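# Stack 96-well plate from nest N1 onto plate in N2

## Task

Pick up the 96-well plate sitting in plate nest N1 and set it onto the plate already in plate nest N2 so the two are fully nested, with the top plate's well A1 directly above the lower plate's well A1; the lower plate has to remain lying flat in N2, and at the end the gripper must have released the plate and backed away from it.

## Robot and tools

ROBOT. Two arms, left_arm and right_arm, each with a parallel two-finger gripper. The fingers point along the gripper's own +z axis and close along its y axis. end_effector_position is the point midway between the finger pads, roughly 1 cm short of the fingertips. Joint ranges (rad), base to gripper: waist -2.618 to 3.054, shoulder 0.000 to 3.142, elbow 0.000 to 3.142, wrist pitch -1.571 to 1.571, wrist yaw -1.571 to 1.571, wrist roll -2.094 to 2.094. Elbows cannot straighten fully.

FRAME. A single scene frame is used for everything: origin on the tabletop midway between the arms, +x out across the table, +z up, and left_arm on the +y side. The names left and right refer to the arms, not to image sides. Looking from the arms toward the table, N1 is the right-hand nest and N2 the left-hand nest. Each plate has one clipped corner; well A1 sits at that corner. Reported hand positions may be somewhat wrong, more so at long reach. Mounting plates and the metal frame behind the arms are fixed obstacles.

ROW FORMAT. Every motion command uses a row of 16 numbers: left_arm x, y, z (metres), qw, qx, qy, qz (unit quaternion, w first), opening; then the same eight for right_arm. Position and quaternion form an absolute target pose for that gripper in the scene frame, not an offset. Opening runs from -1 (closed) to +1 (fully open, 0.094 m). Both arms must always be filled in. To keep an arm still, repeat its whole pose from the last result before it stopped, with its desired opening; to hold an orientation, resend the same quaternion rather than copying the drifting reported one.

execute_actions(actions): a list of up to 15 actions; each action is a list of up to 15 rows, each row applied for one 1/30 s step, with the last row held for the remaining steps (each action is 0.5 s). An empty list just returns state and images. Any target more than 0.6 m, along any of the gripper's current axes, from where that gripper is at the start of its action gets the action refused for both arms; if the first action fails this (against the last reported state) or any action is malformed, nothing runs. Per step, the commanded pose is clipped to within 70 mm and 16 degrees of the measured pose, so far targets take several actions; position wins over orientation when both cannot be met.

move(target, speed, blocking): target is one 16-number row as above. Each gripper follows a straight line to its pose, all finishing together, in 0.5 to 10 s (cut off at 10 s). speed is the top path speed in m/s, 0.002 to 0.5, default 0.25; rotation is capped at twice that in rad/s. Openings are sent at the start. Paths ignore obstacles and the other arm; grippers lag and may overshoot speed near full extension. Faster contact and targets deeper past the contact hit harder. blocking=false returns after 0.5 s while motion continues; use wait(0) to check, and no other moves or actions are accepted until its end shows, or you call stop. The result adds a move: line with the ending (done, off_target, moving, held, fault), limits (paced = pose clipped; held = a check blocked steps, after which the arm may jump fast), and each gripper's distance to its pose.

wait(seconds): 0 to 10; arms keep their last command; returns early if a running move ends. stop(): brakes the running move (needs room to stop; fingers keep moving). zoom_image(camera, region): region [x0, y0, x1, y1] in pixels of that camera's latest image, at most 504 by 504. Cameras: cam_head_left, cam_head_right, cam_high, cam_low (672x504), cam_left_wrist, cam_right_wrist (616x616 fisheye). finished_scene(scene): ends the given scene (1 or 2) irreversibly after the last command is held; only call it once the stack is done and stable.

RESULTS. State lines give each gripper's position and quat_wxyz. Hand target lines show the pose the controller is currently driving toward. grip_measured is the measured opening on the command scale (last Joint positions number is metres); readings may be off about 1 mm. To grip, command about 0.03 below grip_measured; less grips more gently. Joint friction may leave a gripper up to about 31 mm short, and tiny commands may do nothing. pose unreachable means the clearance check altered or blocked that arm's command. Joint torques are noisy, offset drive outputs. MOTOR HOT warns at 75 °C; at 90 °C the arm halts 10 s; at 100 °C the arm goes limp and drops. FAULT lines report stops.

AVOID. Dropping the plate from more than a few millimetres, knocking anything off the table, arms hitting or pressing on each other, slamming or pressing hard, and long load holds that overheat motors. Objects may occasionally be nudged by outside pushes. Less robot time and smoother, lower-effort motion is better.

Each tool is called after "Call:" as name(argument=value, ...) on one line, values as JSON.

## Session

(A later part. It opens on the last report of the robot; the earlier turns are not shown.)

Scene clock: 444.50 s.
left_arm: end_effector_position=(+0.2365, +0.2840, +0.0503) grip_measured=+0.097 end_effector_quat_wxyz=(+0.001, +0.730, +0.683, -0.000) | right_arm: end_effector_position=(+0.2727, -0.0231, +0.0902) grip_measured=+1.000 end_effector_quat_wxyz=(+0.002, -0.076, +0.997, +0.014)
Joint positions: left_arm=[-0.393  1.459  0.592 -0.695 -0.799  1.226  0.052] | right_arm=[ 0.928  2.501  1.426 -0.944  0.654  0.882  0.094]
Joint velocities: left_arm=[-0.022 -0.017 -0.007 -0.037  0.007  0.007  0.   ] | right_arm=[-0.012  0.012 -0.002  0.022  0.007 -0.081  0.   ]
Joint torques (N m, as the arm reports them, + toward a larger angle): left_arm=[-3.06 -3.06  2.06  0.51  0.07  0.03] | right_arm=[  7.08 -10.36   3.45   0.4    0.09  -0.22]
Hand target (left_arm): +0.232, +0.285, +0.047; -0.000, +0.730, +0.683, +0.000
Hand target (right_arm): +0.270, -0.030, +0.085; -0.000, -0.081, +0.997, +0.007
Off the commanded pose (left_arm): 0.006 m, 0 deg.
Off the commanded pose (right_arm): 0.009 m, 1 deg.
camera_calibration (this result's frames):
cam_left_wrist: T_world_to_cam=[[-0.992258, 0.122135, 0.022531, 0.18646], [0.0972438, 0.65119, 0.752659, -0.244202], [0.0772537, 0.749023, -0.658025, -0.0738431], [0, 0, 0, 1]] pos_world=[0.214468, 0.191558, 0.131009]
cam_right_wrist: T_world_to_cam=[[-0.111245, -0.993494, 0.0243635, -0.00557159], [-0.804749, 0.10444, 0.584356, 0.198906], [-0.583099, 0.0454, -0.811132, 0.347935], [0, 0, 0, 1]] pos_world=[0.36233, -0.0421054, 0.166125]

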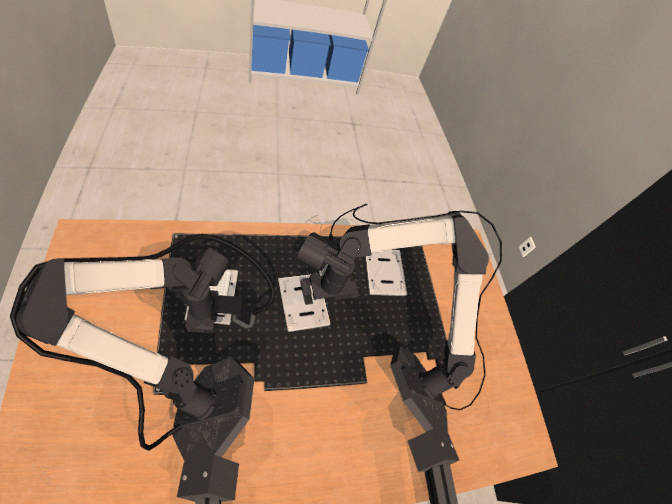

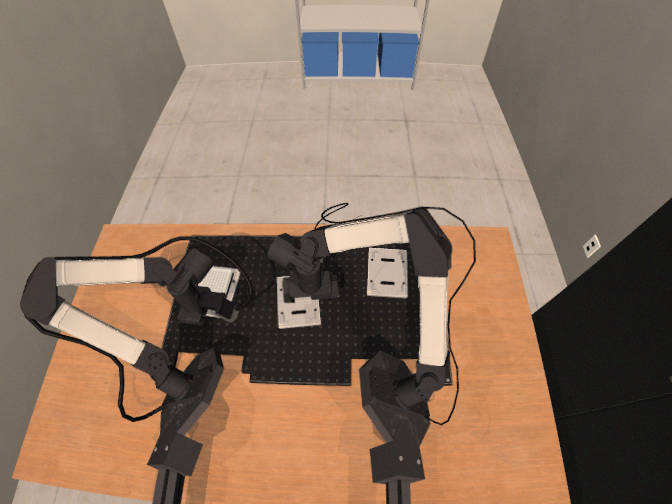

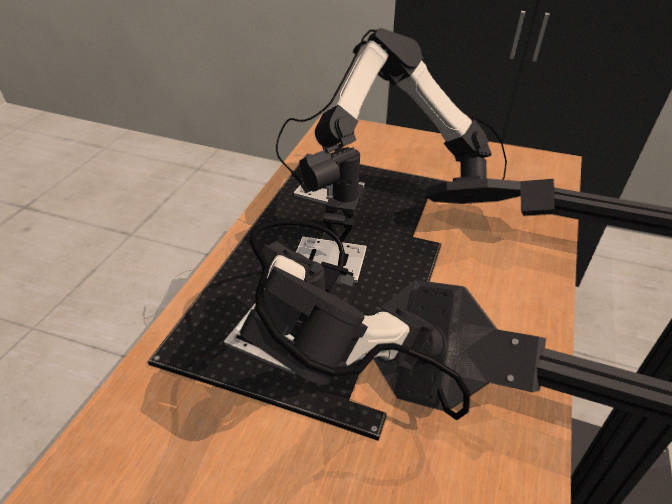

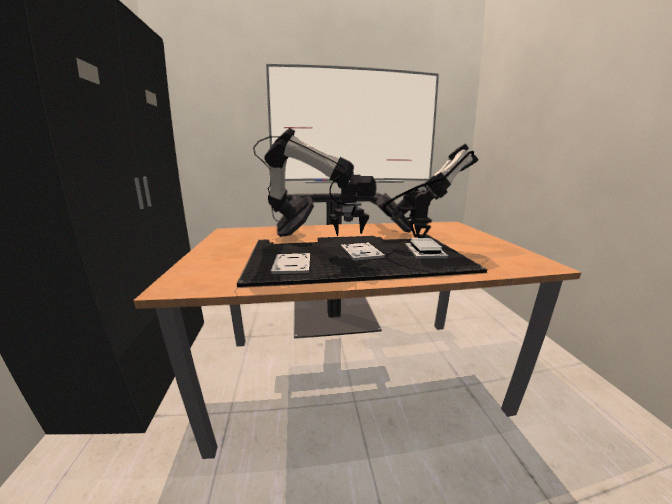

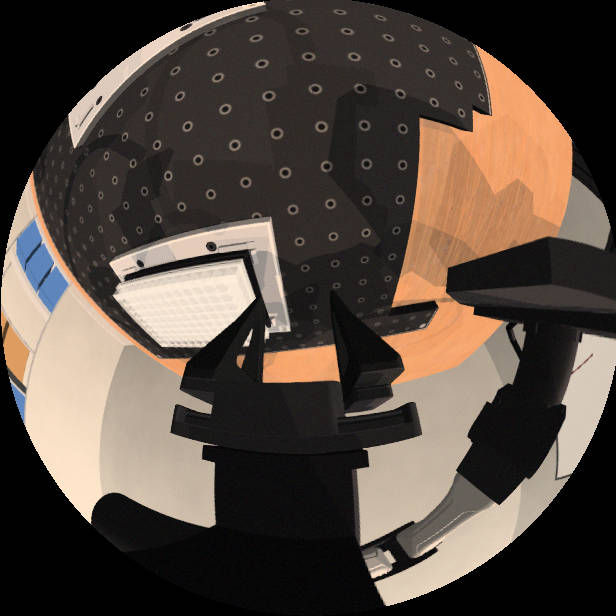

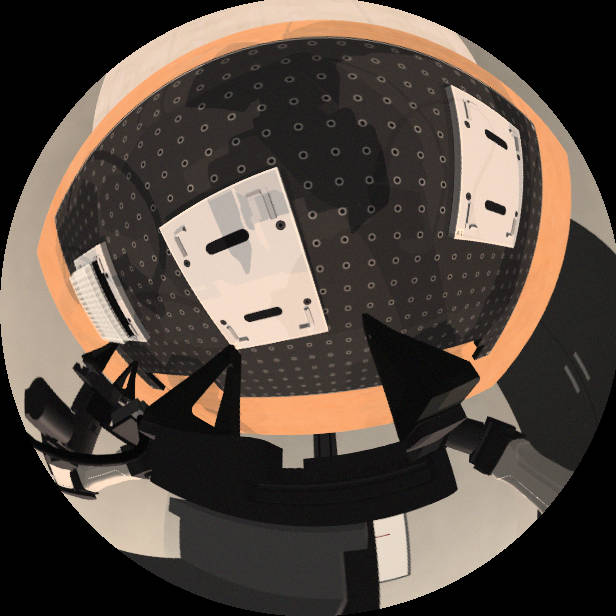

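Call:
move(target=[0.228,0.288,0.11,0,0.73,0.683,0,-0.5,0.27,-0.03,0.085,0,-0.081,0.997,0.007,1], speed=0.08)

Call:
move(target=[0.375,0.277,0.095,0.004,0.045,0.999,0,1,0.27,-0.03,0.085,0,-0.081,0.997,0.007,1])

Call:
move(target=[0.350,0.2725,0.062,0.004,0.045,0.999,0,1,0.27,-0.03,0.085,0,-0.081,0.997,0.007,1], speed=0.04)

Call:
move(target=[0.348,0.2715,0.048,0.004,0.045,0.999,0,1,0.27,-0.03,0.085,0,-0.081,0.997,0.007,1], speed=0.02)

Call:
zoom_image(camera="cam_left_wrist", region=[200,190,400,370])

Scene clock: 455.40 s.
left_arm: end_effector_position=(+0.2227, +0.2872, +0.1025) grip_measured=-0.498 end_effector_quat_wxyz=(-0.007, +0.738, +0.675, +0.002) | right_arm: end_effector_position=(+0.2727, -0.0231, +0.0902) grip_measured=+1.000 end_effector_quat_wxyz=(+0.002, -0.076, +0.997, +0.014)
Joint positions: left_arm=[-0.61   1.422  0.706 -1.086 -0.783  0.926  0.024] | right_arm=[ 0.928  2.501  1.426 -0.944  0.654  0.882  0.094]
Joint velocities: left_arm=[-0.007 -0.002 -0.017 -0.066 -0.066  0.007 -0.   ] | right_arm=[-0.002 -0.022 -0.017  0.051  0.007  0.066  0.   ]
Joint torques (N m, as the arm reports them, + toward a larger angle): left_arm=[-4.27 -2.71  6.42  0.05  0.19 -0.15] | right_arm=[  7.09 -10.36   3.45   0.4    0.09  -0.22]
Hand target (left_arm): +0.227, +0.287, +0.109; +0.003, +0.731, +0.683, -0.002
Hand target (right_arm): +0.270, -0.030, +0.085; -0.000, -0.081, +0.997, +0.007
Off the commanded pose (left_arm): 0.009 m, 1 deg.
Off the commanded pose (right_arm): 0.009 m, 1 deg.
move: done
camera_calibration (this result's frames):
cam_left_wrist: T_world_to_cam=[[-0.989104, 0.143684, 0.032065, 0.163318], [0.117267, 0.637279, 0.761658, -0.285611], [0.0890042, 0.75712, -0.647185, -0.046887], [0, 0, 0, 1]] pos_world=[0.199204, 0.194047, 0.181957]
cam_right_wrist: T_world_to_cam=[[-0.111245, -0.993494, 0.0243635, -0.00557159], [-0.804749, 0.10444, 0.584356, 0.198906], [-0.583099, 0.0454, -0.811132, 0.347935], [0, 0, 0, 1]] pos_world=[0.36233, -0.0421054, 0.166125]

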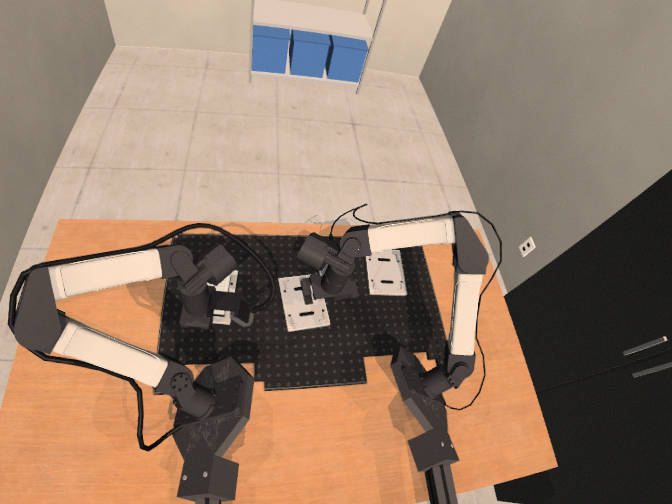

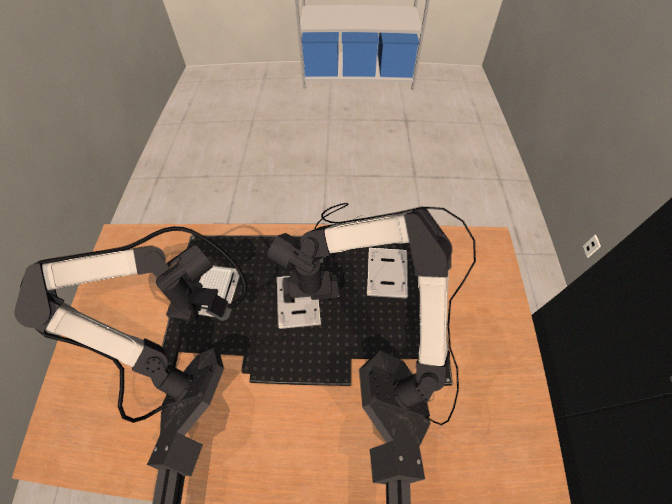

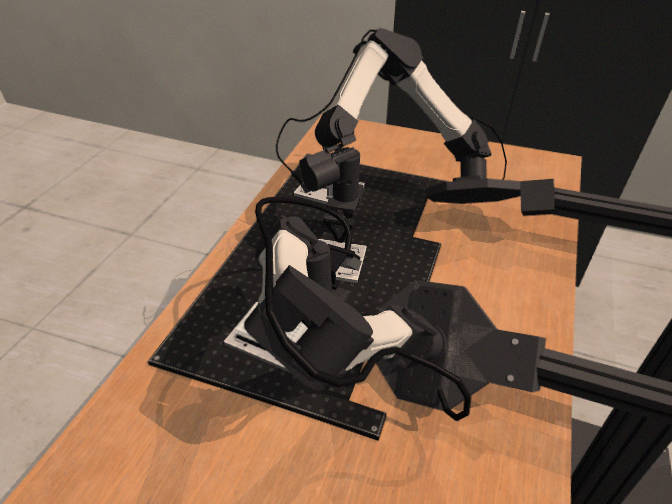

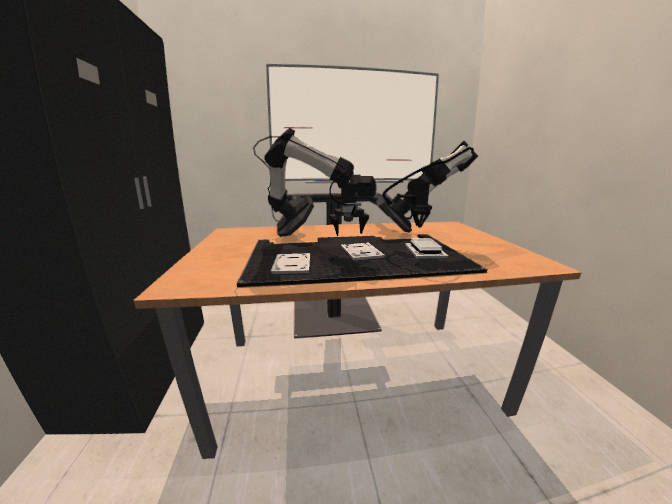

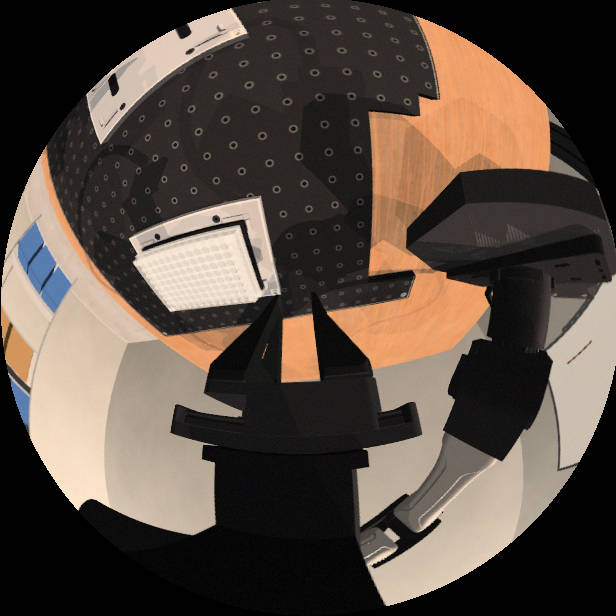

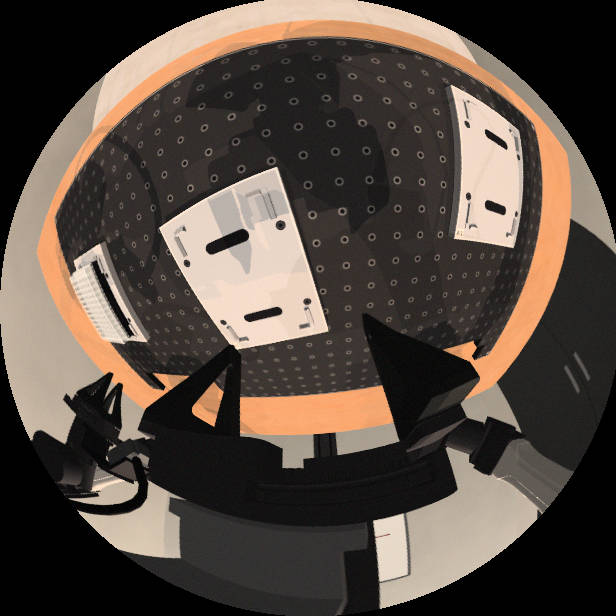

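Scene clock: 459.10 s.
left_arm: end_effector_position=(+0.3696, +0.2773, +0.1003) grip_measured=+1.000 end_effector_quat_wxyz=(+0.004, +0.053, +0.999, -0.003) | right_arm: end_effector_position=(+0.2727, -0.0231, +0.0902) grip_measured=+1.000 end_effector_quat_wxyz=(+0.002, -0.076, +0.997, +0.014)
Joint positions: left_arm=[-0.402  1.787  1.249 -1.023 -0.798 -0.31   0.094] | right_arm=[ 0.928  2.501  1.426 -0.944  0.654  0.882  0.094]
Joint velocities: left_arm=[-0.002 -0.002  0.007  0.037 -0.037 -0.066  0.   ] | right_arm=[-0.002  0.002 -0.017 -0.037  0.007  0.007  0.   ]
Joint torques (N m, as the arm reports them, + toward a larger angle): left_arm=[-6.14 -3.62  6.24  0.33 -0.15 -0.12] | right_arm=[  7.09 -10.38   3.46   0.4    0.09  -0.22]
Hand target (left_arm): +0.375, +0.278, +0.098; +0.003, +0.045, +0.999, +0.003
Hand target (right_arm): +0.270, -0.030, +0.085; -0.000, -0.081, +0.997, +0.007
Off the commanded pose (left_arm): 0.008 m, 1 deg.
Off the commanded pose (right_arm): 0.009 m, 1 deg.
move: done
camera_calibration (this result's frames):
cam_left_wrist: T_world_to_cam=[[-0.162034, -0.986362, 0.0289016, 0.318081], [-0.651087, 0.128874, 0.747982, 0.131506], [-0.741505, 0.102381, -0.66309, 0.436263], [0, 0, 0, 1]] pos_world=[0.460653, 0.25213, 0.181724]
cam_right_wrist: T_world_to_cam=[[-0.111245, -0.993494, 0.0243635, -0.00557159], [-0.804749, 0.10444, 0.584356, 0.198906], [-0.583099, 0.0454, -0.811132, 0.347935], [0, 0, 0, 1]] pos_world=[0.36233, -0.0421054, 0.166125]

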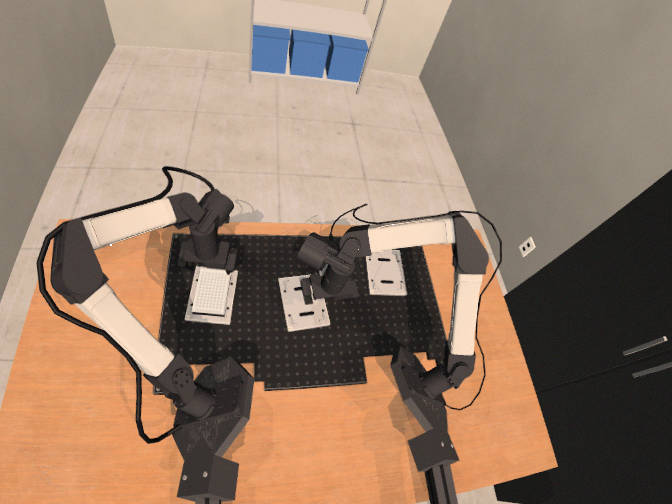

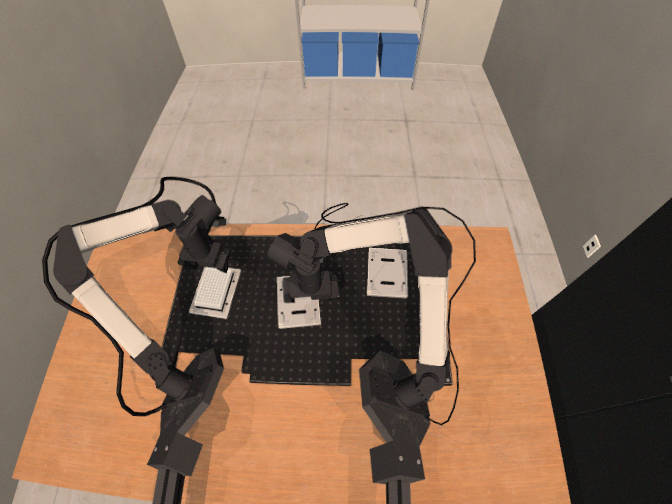

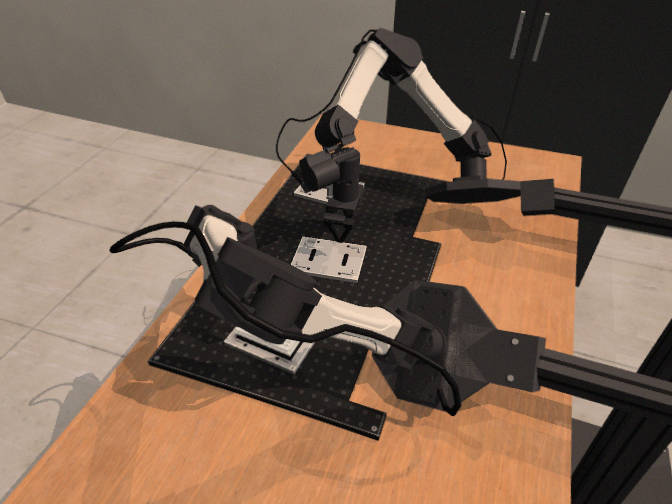

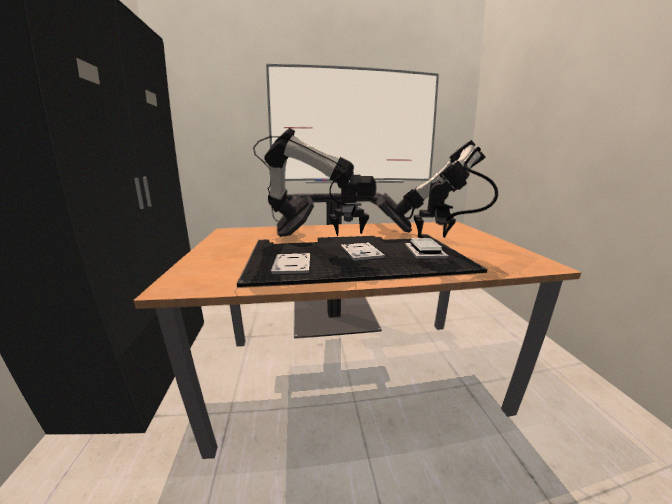

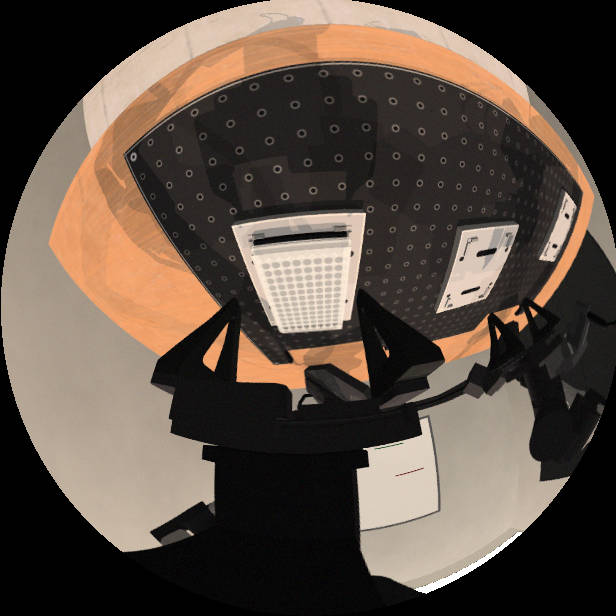

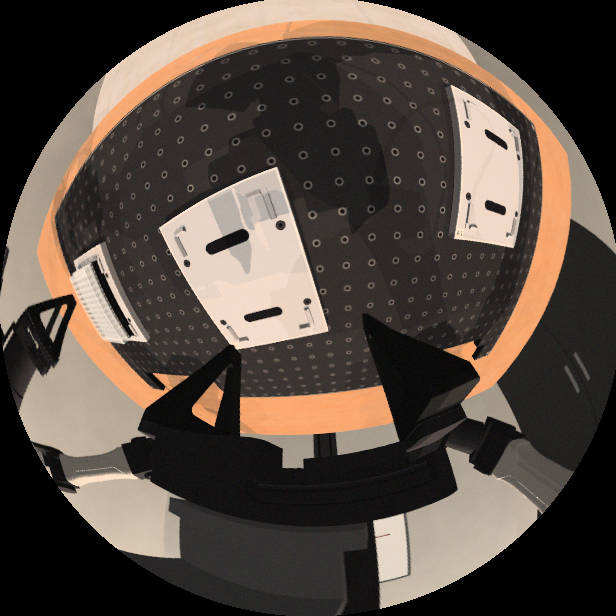

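Scene clock: 460.63 s.
left_arm: end_effector_position=(+0.3530, +0.2699, +0.0640) grip_measured=+1.000 end_effector_quat_wxyz=(+0.001, +0.046, +0.999, -0.001) | right_arm: end_effector_position=(+0.2727, -0.0231, +0.0902) grip_measured=+1.000 end_effector_quat_wxyz=(+0.002, -0.076, +0.997, +0.014)
Joint positions: left_arm=[-0.349  1.787  1.099 -0.829 -0.798 -0.254  0.094] | right_arm=[ 0.928  2.501  1.426 -0.944  0.654  0.882  0.094]
Joint velocities: left_arm=[ 0.012 -0.002 -0.007  0.007 -0.081 -0.022  0.   ] | right_arm=[-0.012 -0.002 -0.007 -0.022 -0.007 -0.037  0.   ]
Joint torques (N m, as the arm reports them, + toward a larger angle): left_arm=[-5.91 -6.04  2.46  0.61 -0.09  0.06] | right_arm=[  7.08 -10.36   3.45   0.4    0.09  -0.21]
Hand target (left_arm): +0.350, +0.273, +0.062; +0.003, +0.045, +0.999, +0.001
Hand target (right_arm): +0.270, -0.030, +0.085; -0.000, -0.081, +0.997, +0.007
Off the commanded pose (left_arm): 0.004 m, 0 deg.
Off the commanded pose (right_arm): 0.009 m, 1 deg.
move: done
camera_calibration (this result's frames):
cam_left_wrist: T_world_to_cam=[[-0.148406, -0.988593, 0.0256854, 0.30522], [-0.648076, 0.116841, 0.75256, 0.150687], [-0.746976, 0.0950386, -0.658023, 0.404265], [0, 0, 0, 1]] pos_world=[0.44493, 0.245711, 0.144775]
cam_right_wrist: T_world_to_cam=[[-0.111245, -0.993494, 0.0243635, -0.00557159], [-0.804749, 0.10444, 0.584356, 0.198906], [-0.583099, 0.0454, -0.811132, 0.347935], [0, 0, 0, 1]] pos_world=[0.36233, -0.0421054, 0.166125]

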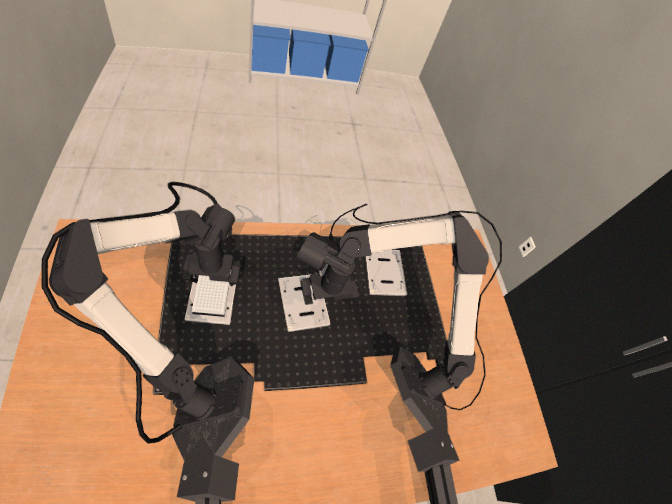

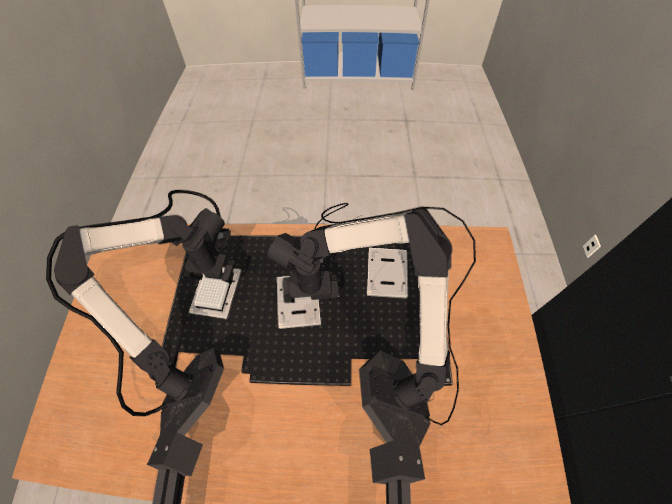

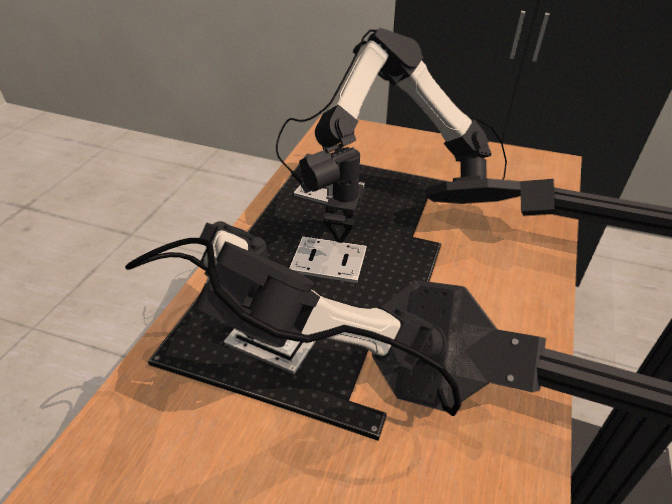

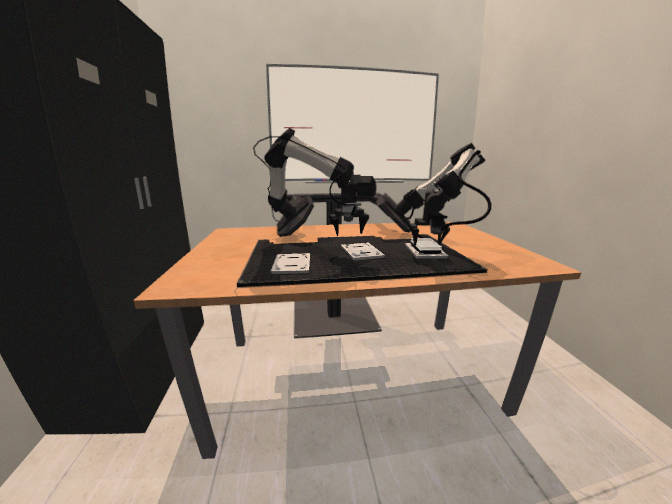

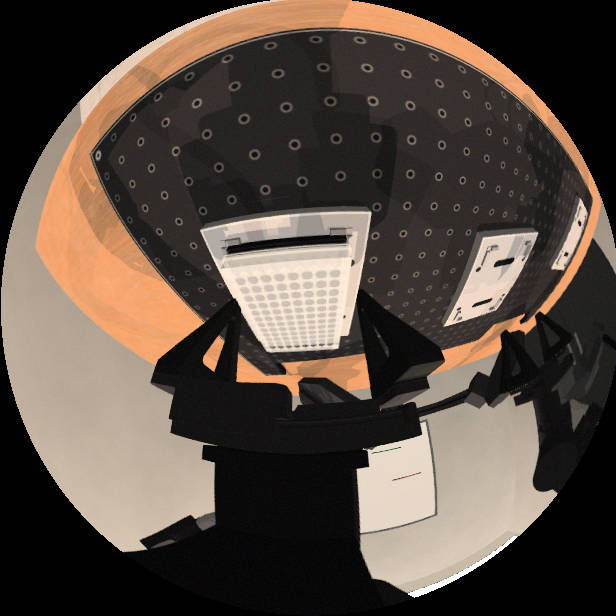

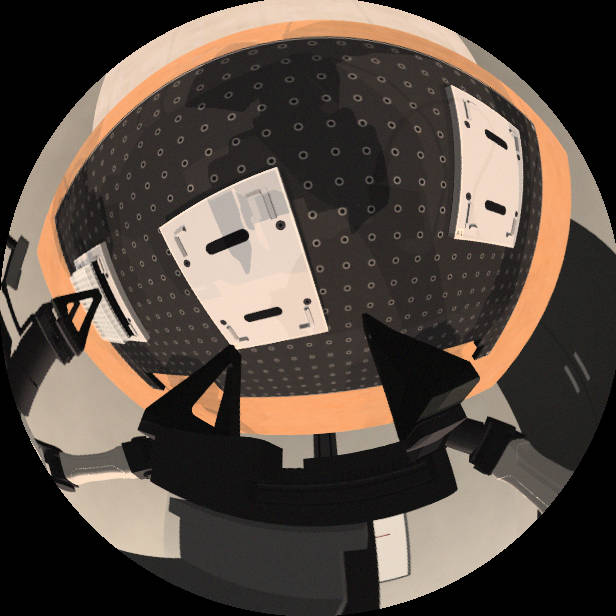

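Scene clock: 461.70 s.
left_arm: end_effector_position=(+0.3517, +0.2709, +0.0519) grip_measured=+1.000 end_effector_quat_wxyz=(+0.003, +0.044, +0.999, -0.000) | right_arm: end_effector_position=(+0.2727, -0.0231, +0.0902) grip_measured=+1.000 end_effector_quat_wxyz=(+0.002, -0.076, +0.997, +0.014)
Joint positions: left_arm=[-0.32   1.787  1.06  -0.754 -0.798 -0.214  0.094] | right_arm=[ 0.928  2.501  1.426 -0.944  0.654  0.882  0.094]
Joint velocities: left_arm=[-0.017  0.007 -0.007  0.066 -0.022  0.007  0.   ] | right_arm=[-0.002  0.007  0.007  0.007  0.037 -0.037  0.   ]
Joint torques (N m, as the arm reports them, + toward a larger angle): left_arm=[-5.9  -5.57  2.28  0.59 -0.05  0.03] | right_arm=[  7.09 -10.36   3.45   0.4    0.09  -0.21]
Hand target (left_arm): +0.348, +0.272, +0.048; +0.003, +0.045, +0.999, +0.001
Hand target (right_arm): +0.270, -0.030, +0.085; -0.000, -0.081, +0.997, +0.007
Off the commanded pose (left_arm): 0.005 m, 0 deg.
Off the commanded pose (right_arm): 0.009 m, 1 deg.
move: done
camera_calibration (this result's frames):
cam_left_wrist: T_world_to_cam=[[-0.143306, -0.989376, 0.0244617, 0.304744], [-0.652241, 0.113006, 0.74954, 0.161503], [-0.744342, 0.0914586, -0.661506, 0.39535], [0, 0, 0, 1]] pos_world=[0.443286, 0.247098, 0.133019]
cam_right_wrist: T_world_to_cam=[[-0.111245, -0.993494, 0.0243635, -0.00557159], [-0.804749, 0.10444, 0.584356, 0.198906], [-0.583099, 0.0454, -0.811132, 0.347935], [0, 0, 0, 1]] pos_world=[0.36233, -0.0421054, 0.166125]

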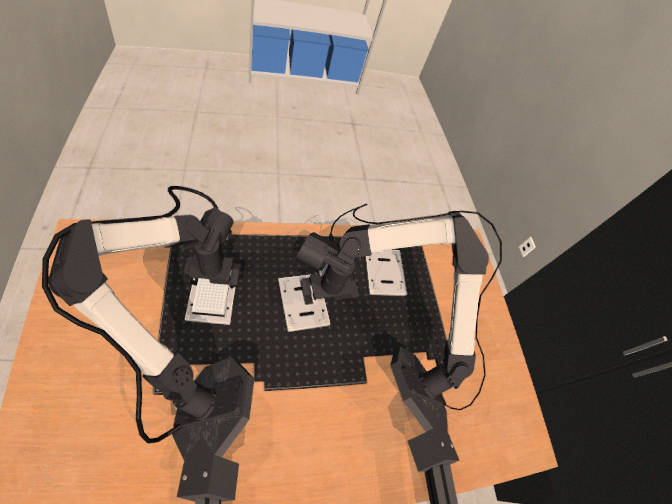

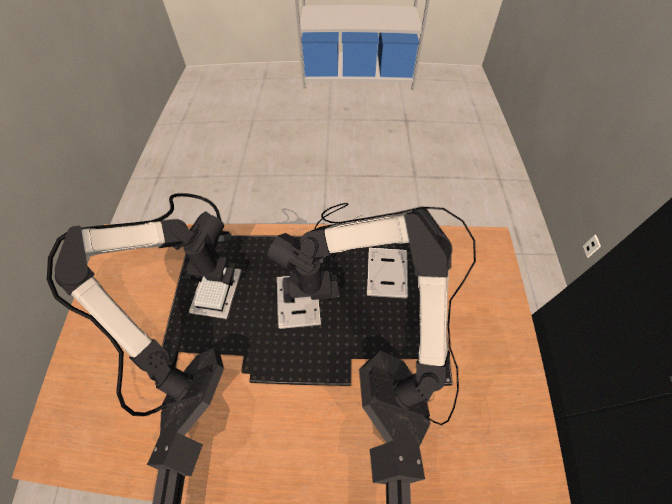

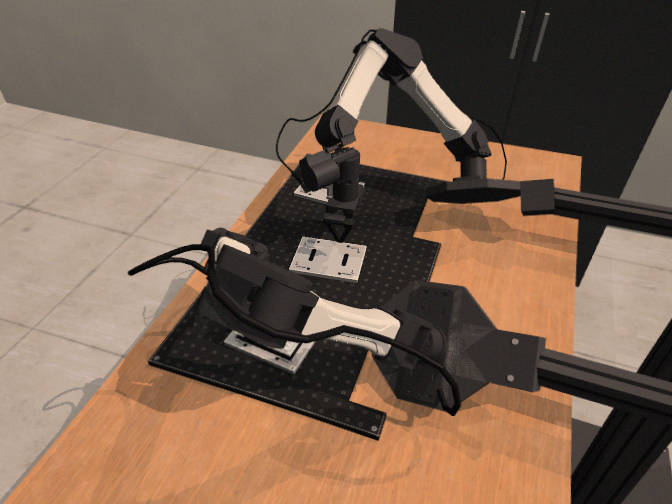

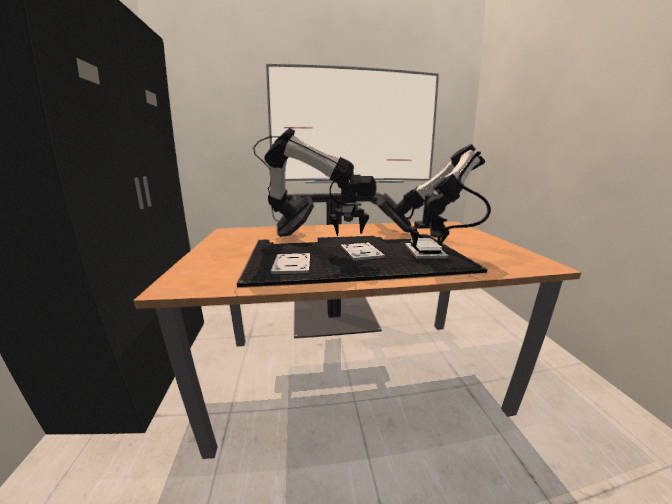

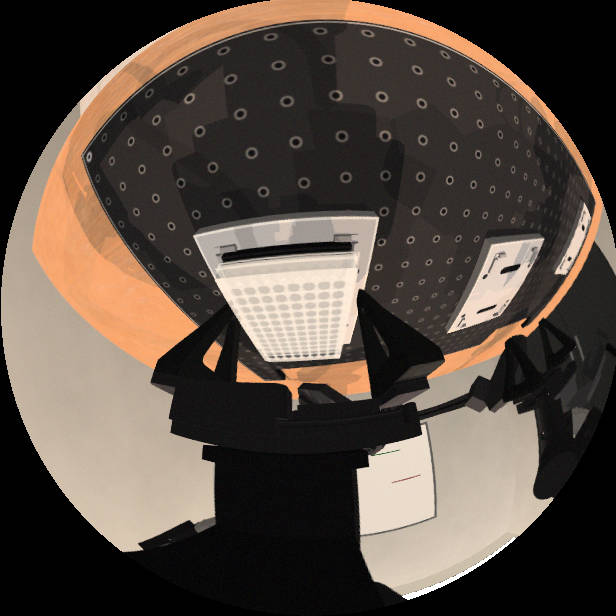

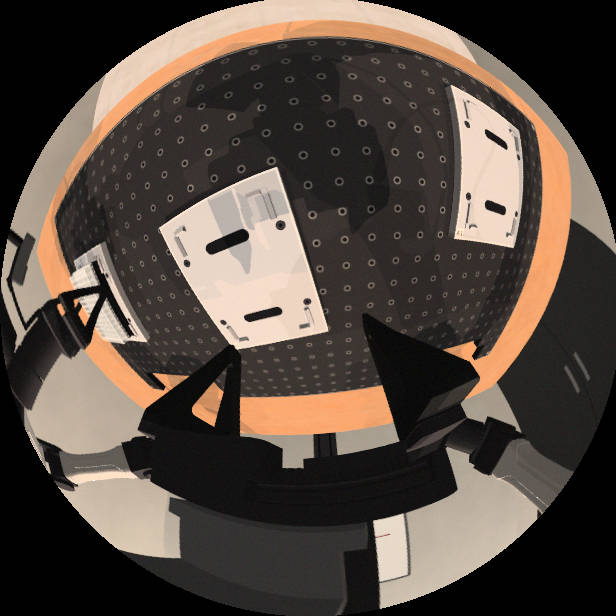

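Region (200, 190, 400, 370) of cam_left_wrist's 616x616 image, scaled by 2.520, with more detail than that image has; it fills the top 454 rows of this view, and the rest is white.

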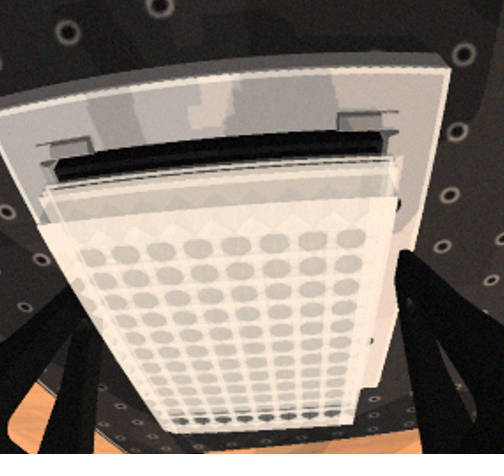

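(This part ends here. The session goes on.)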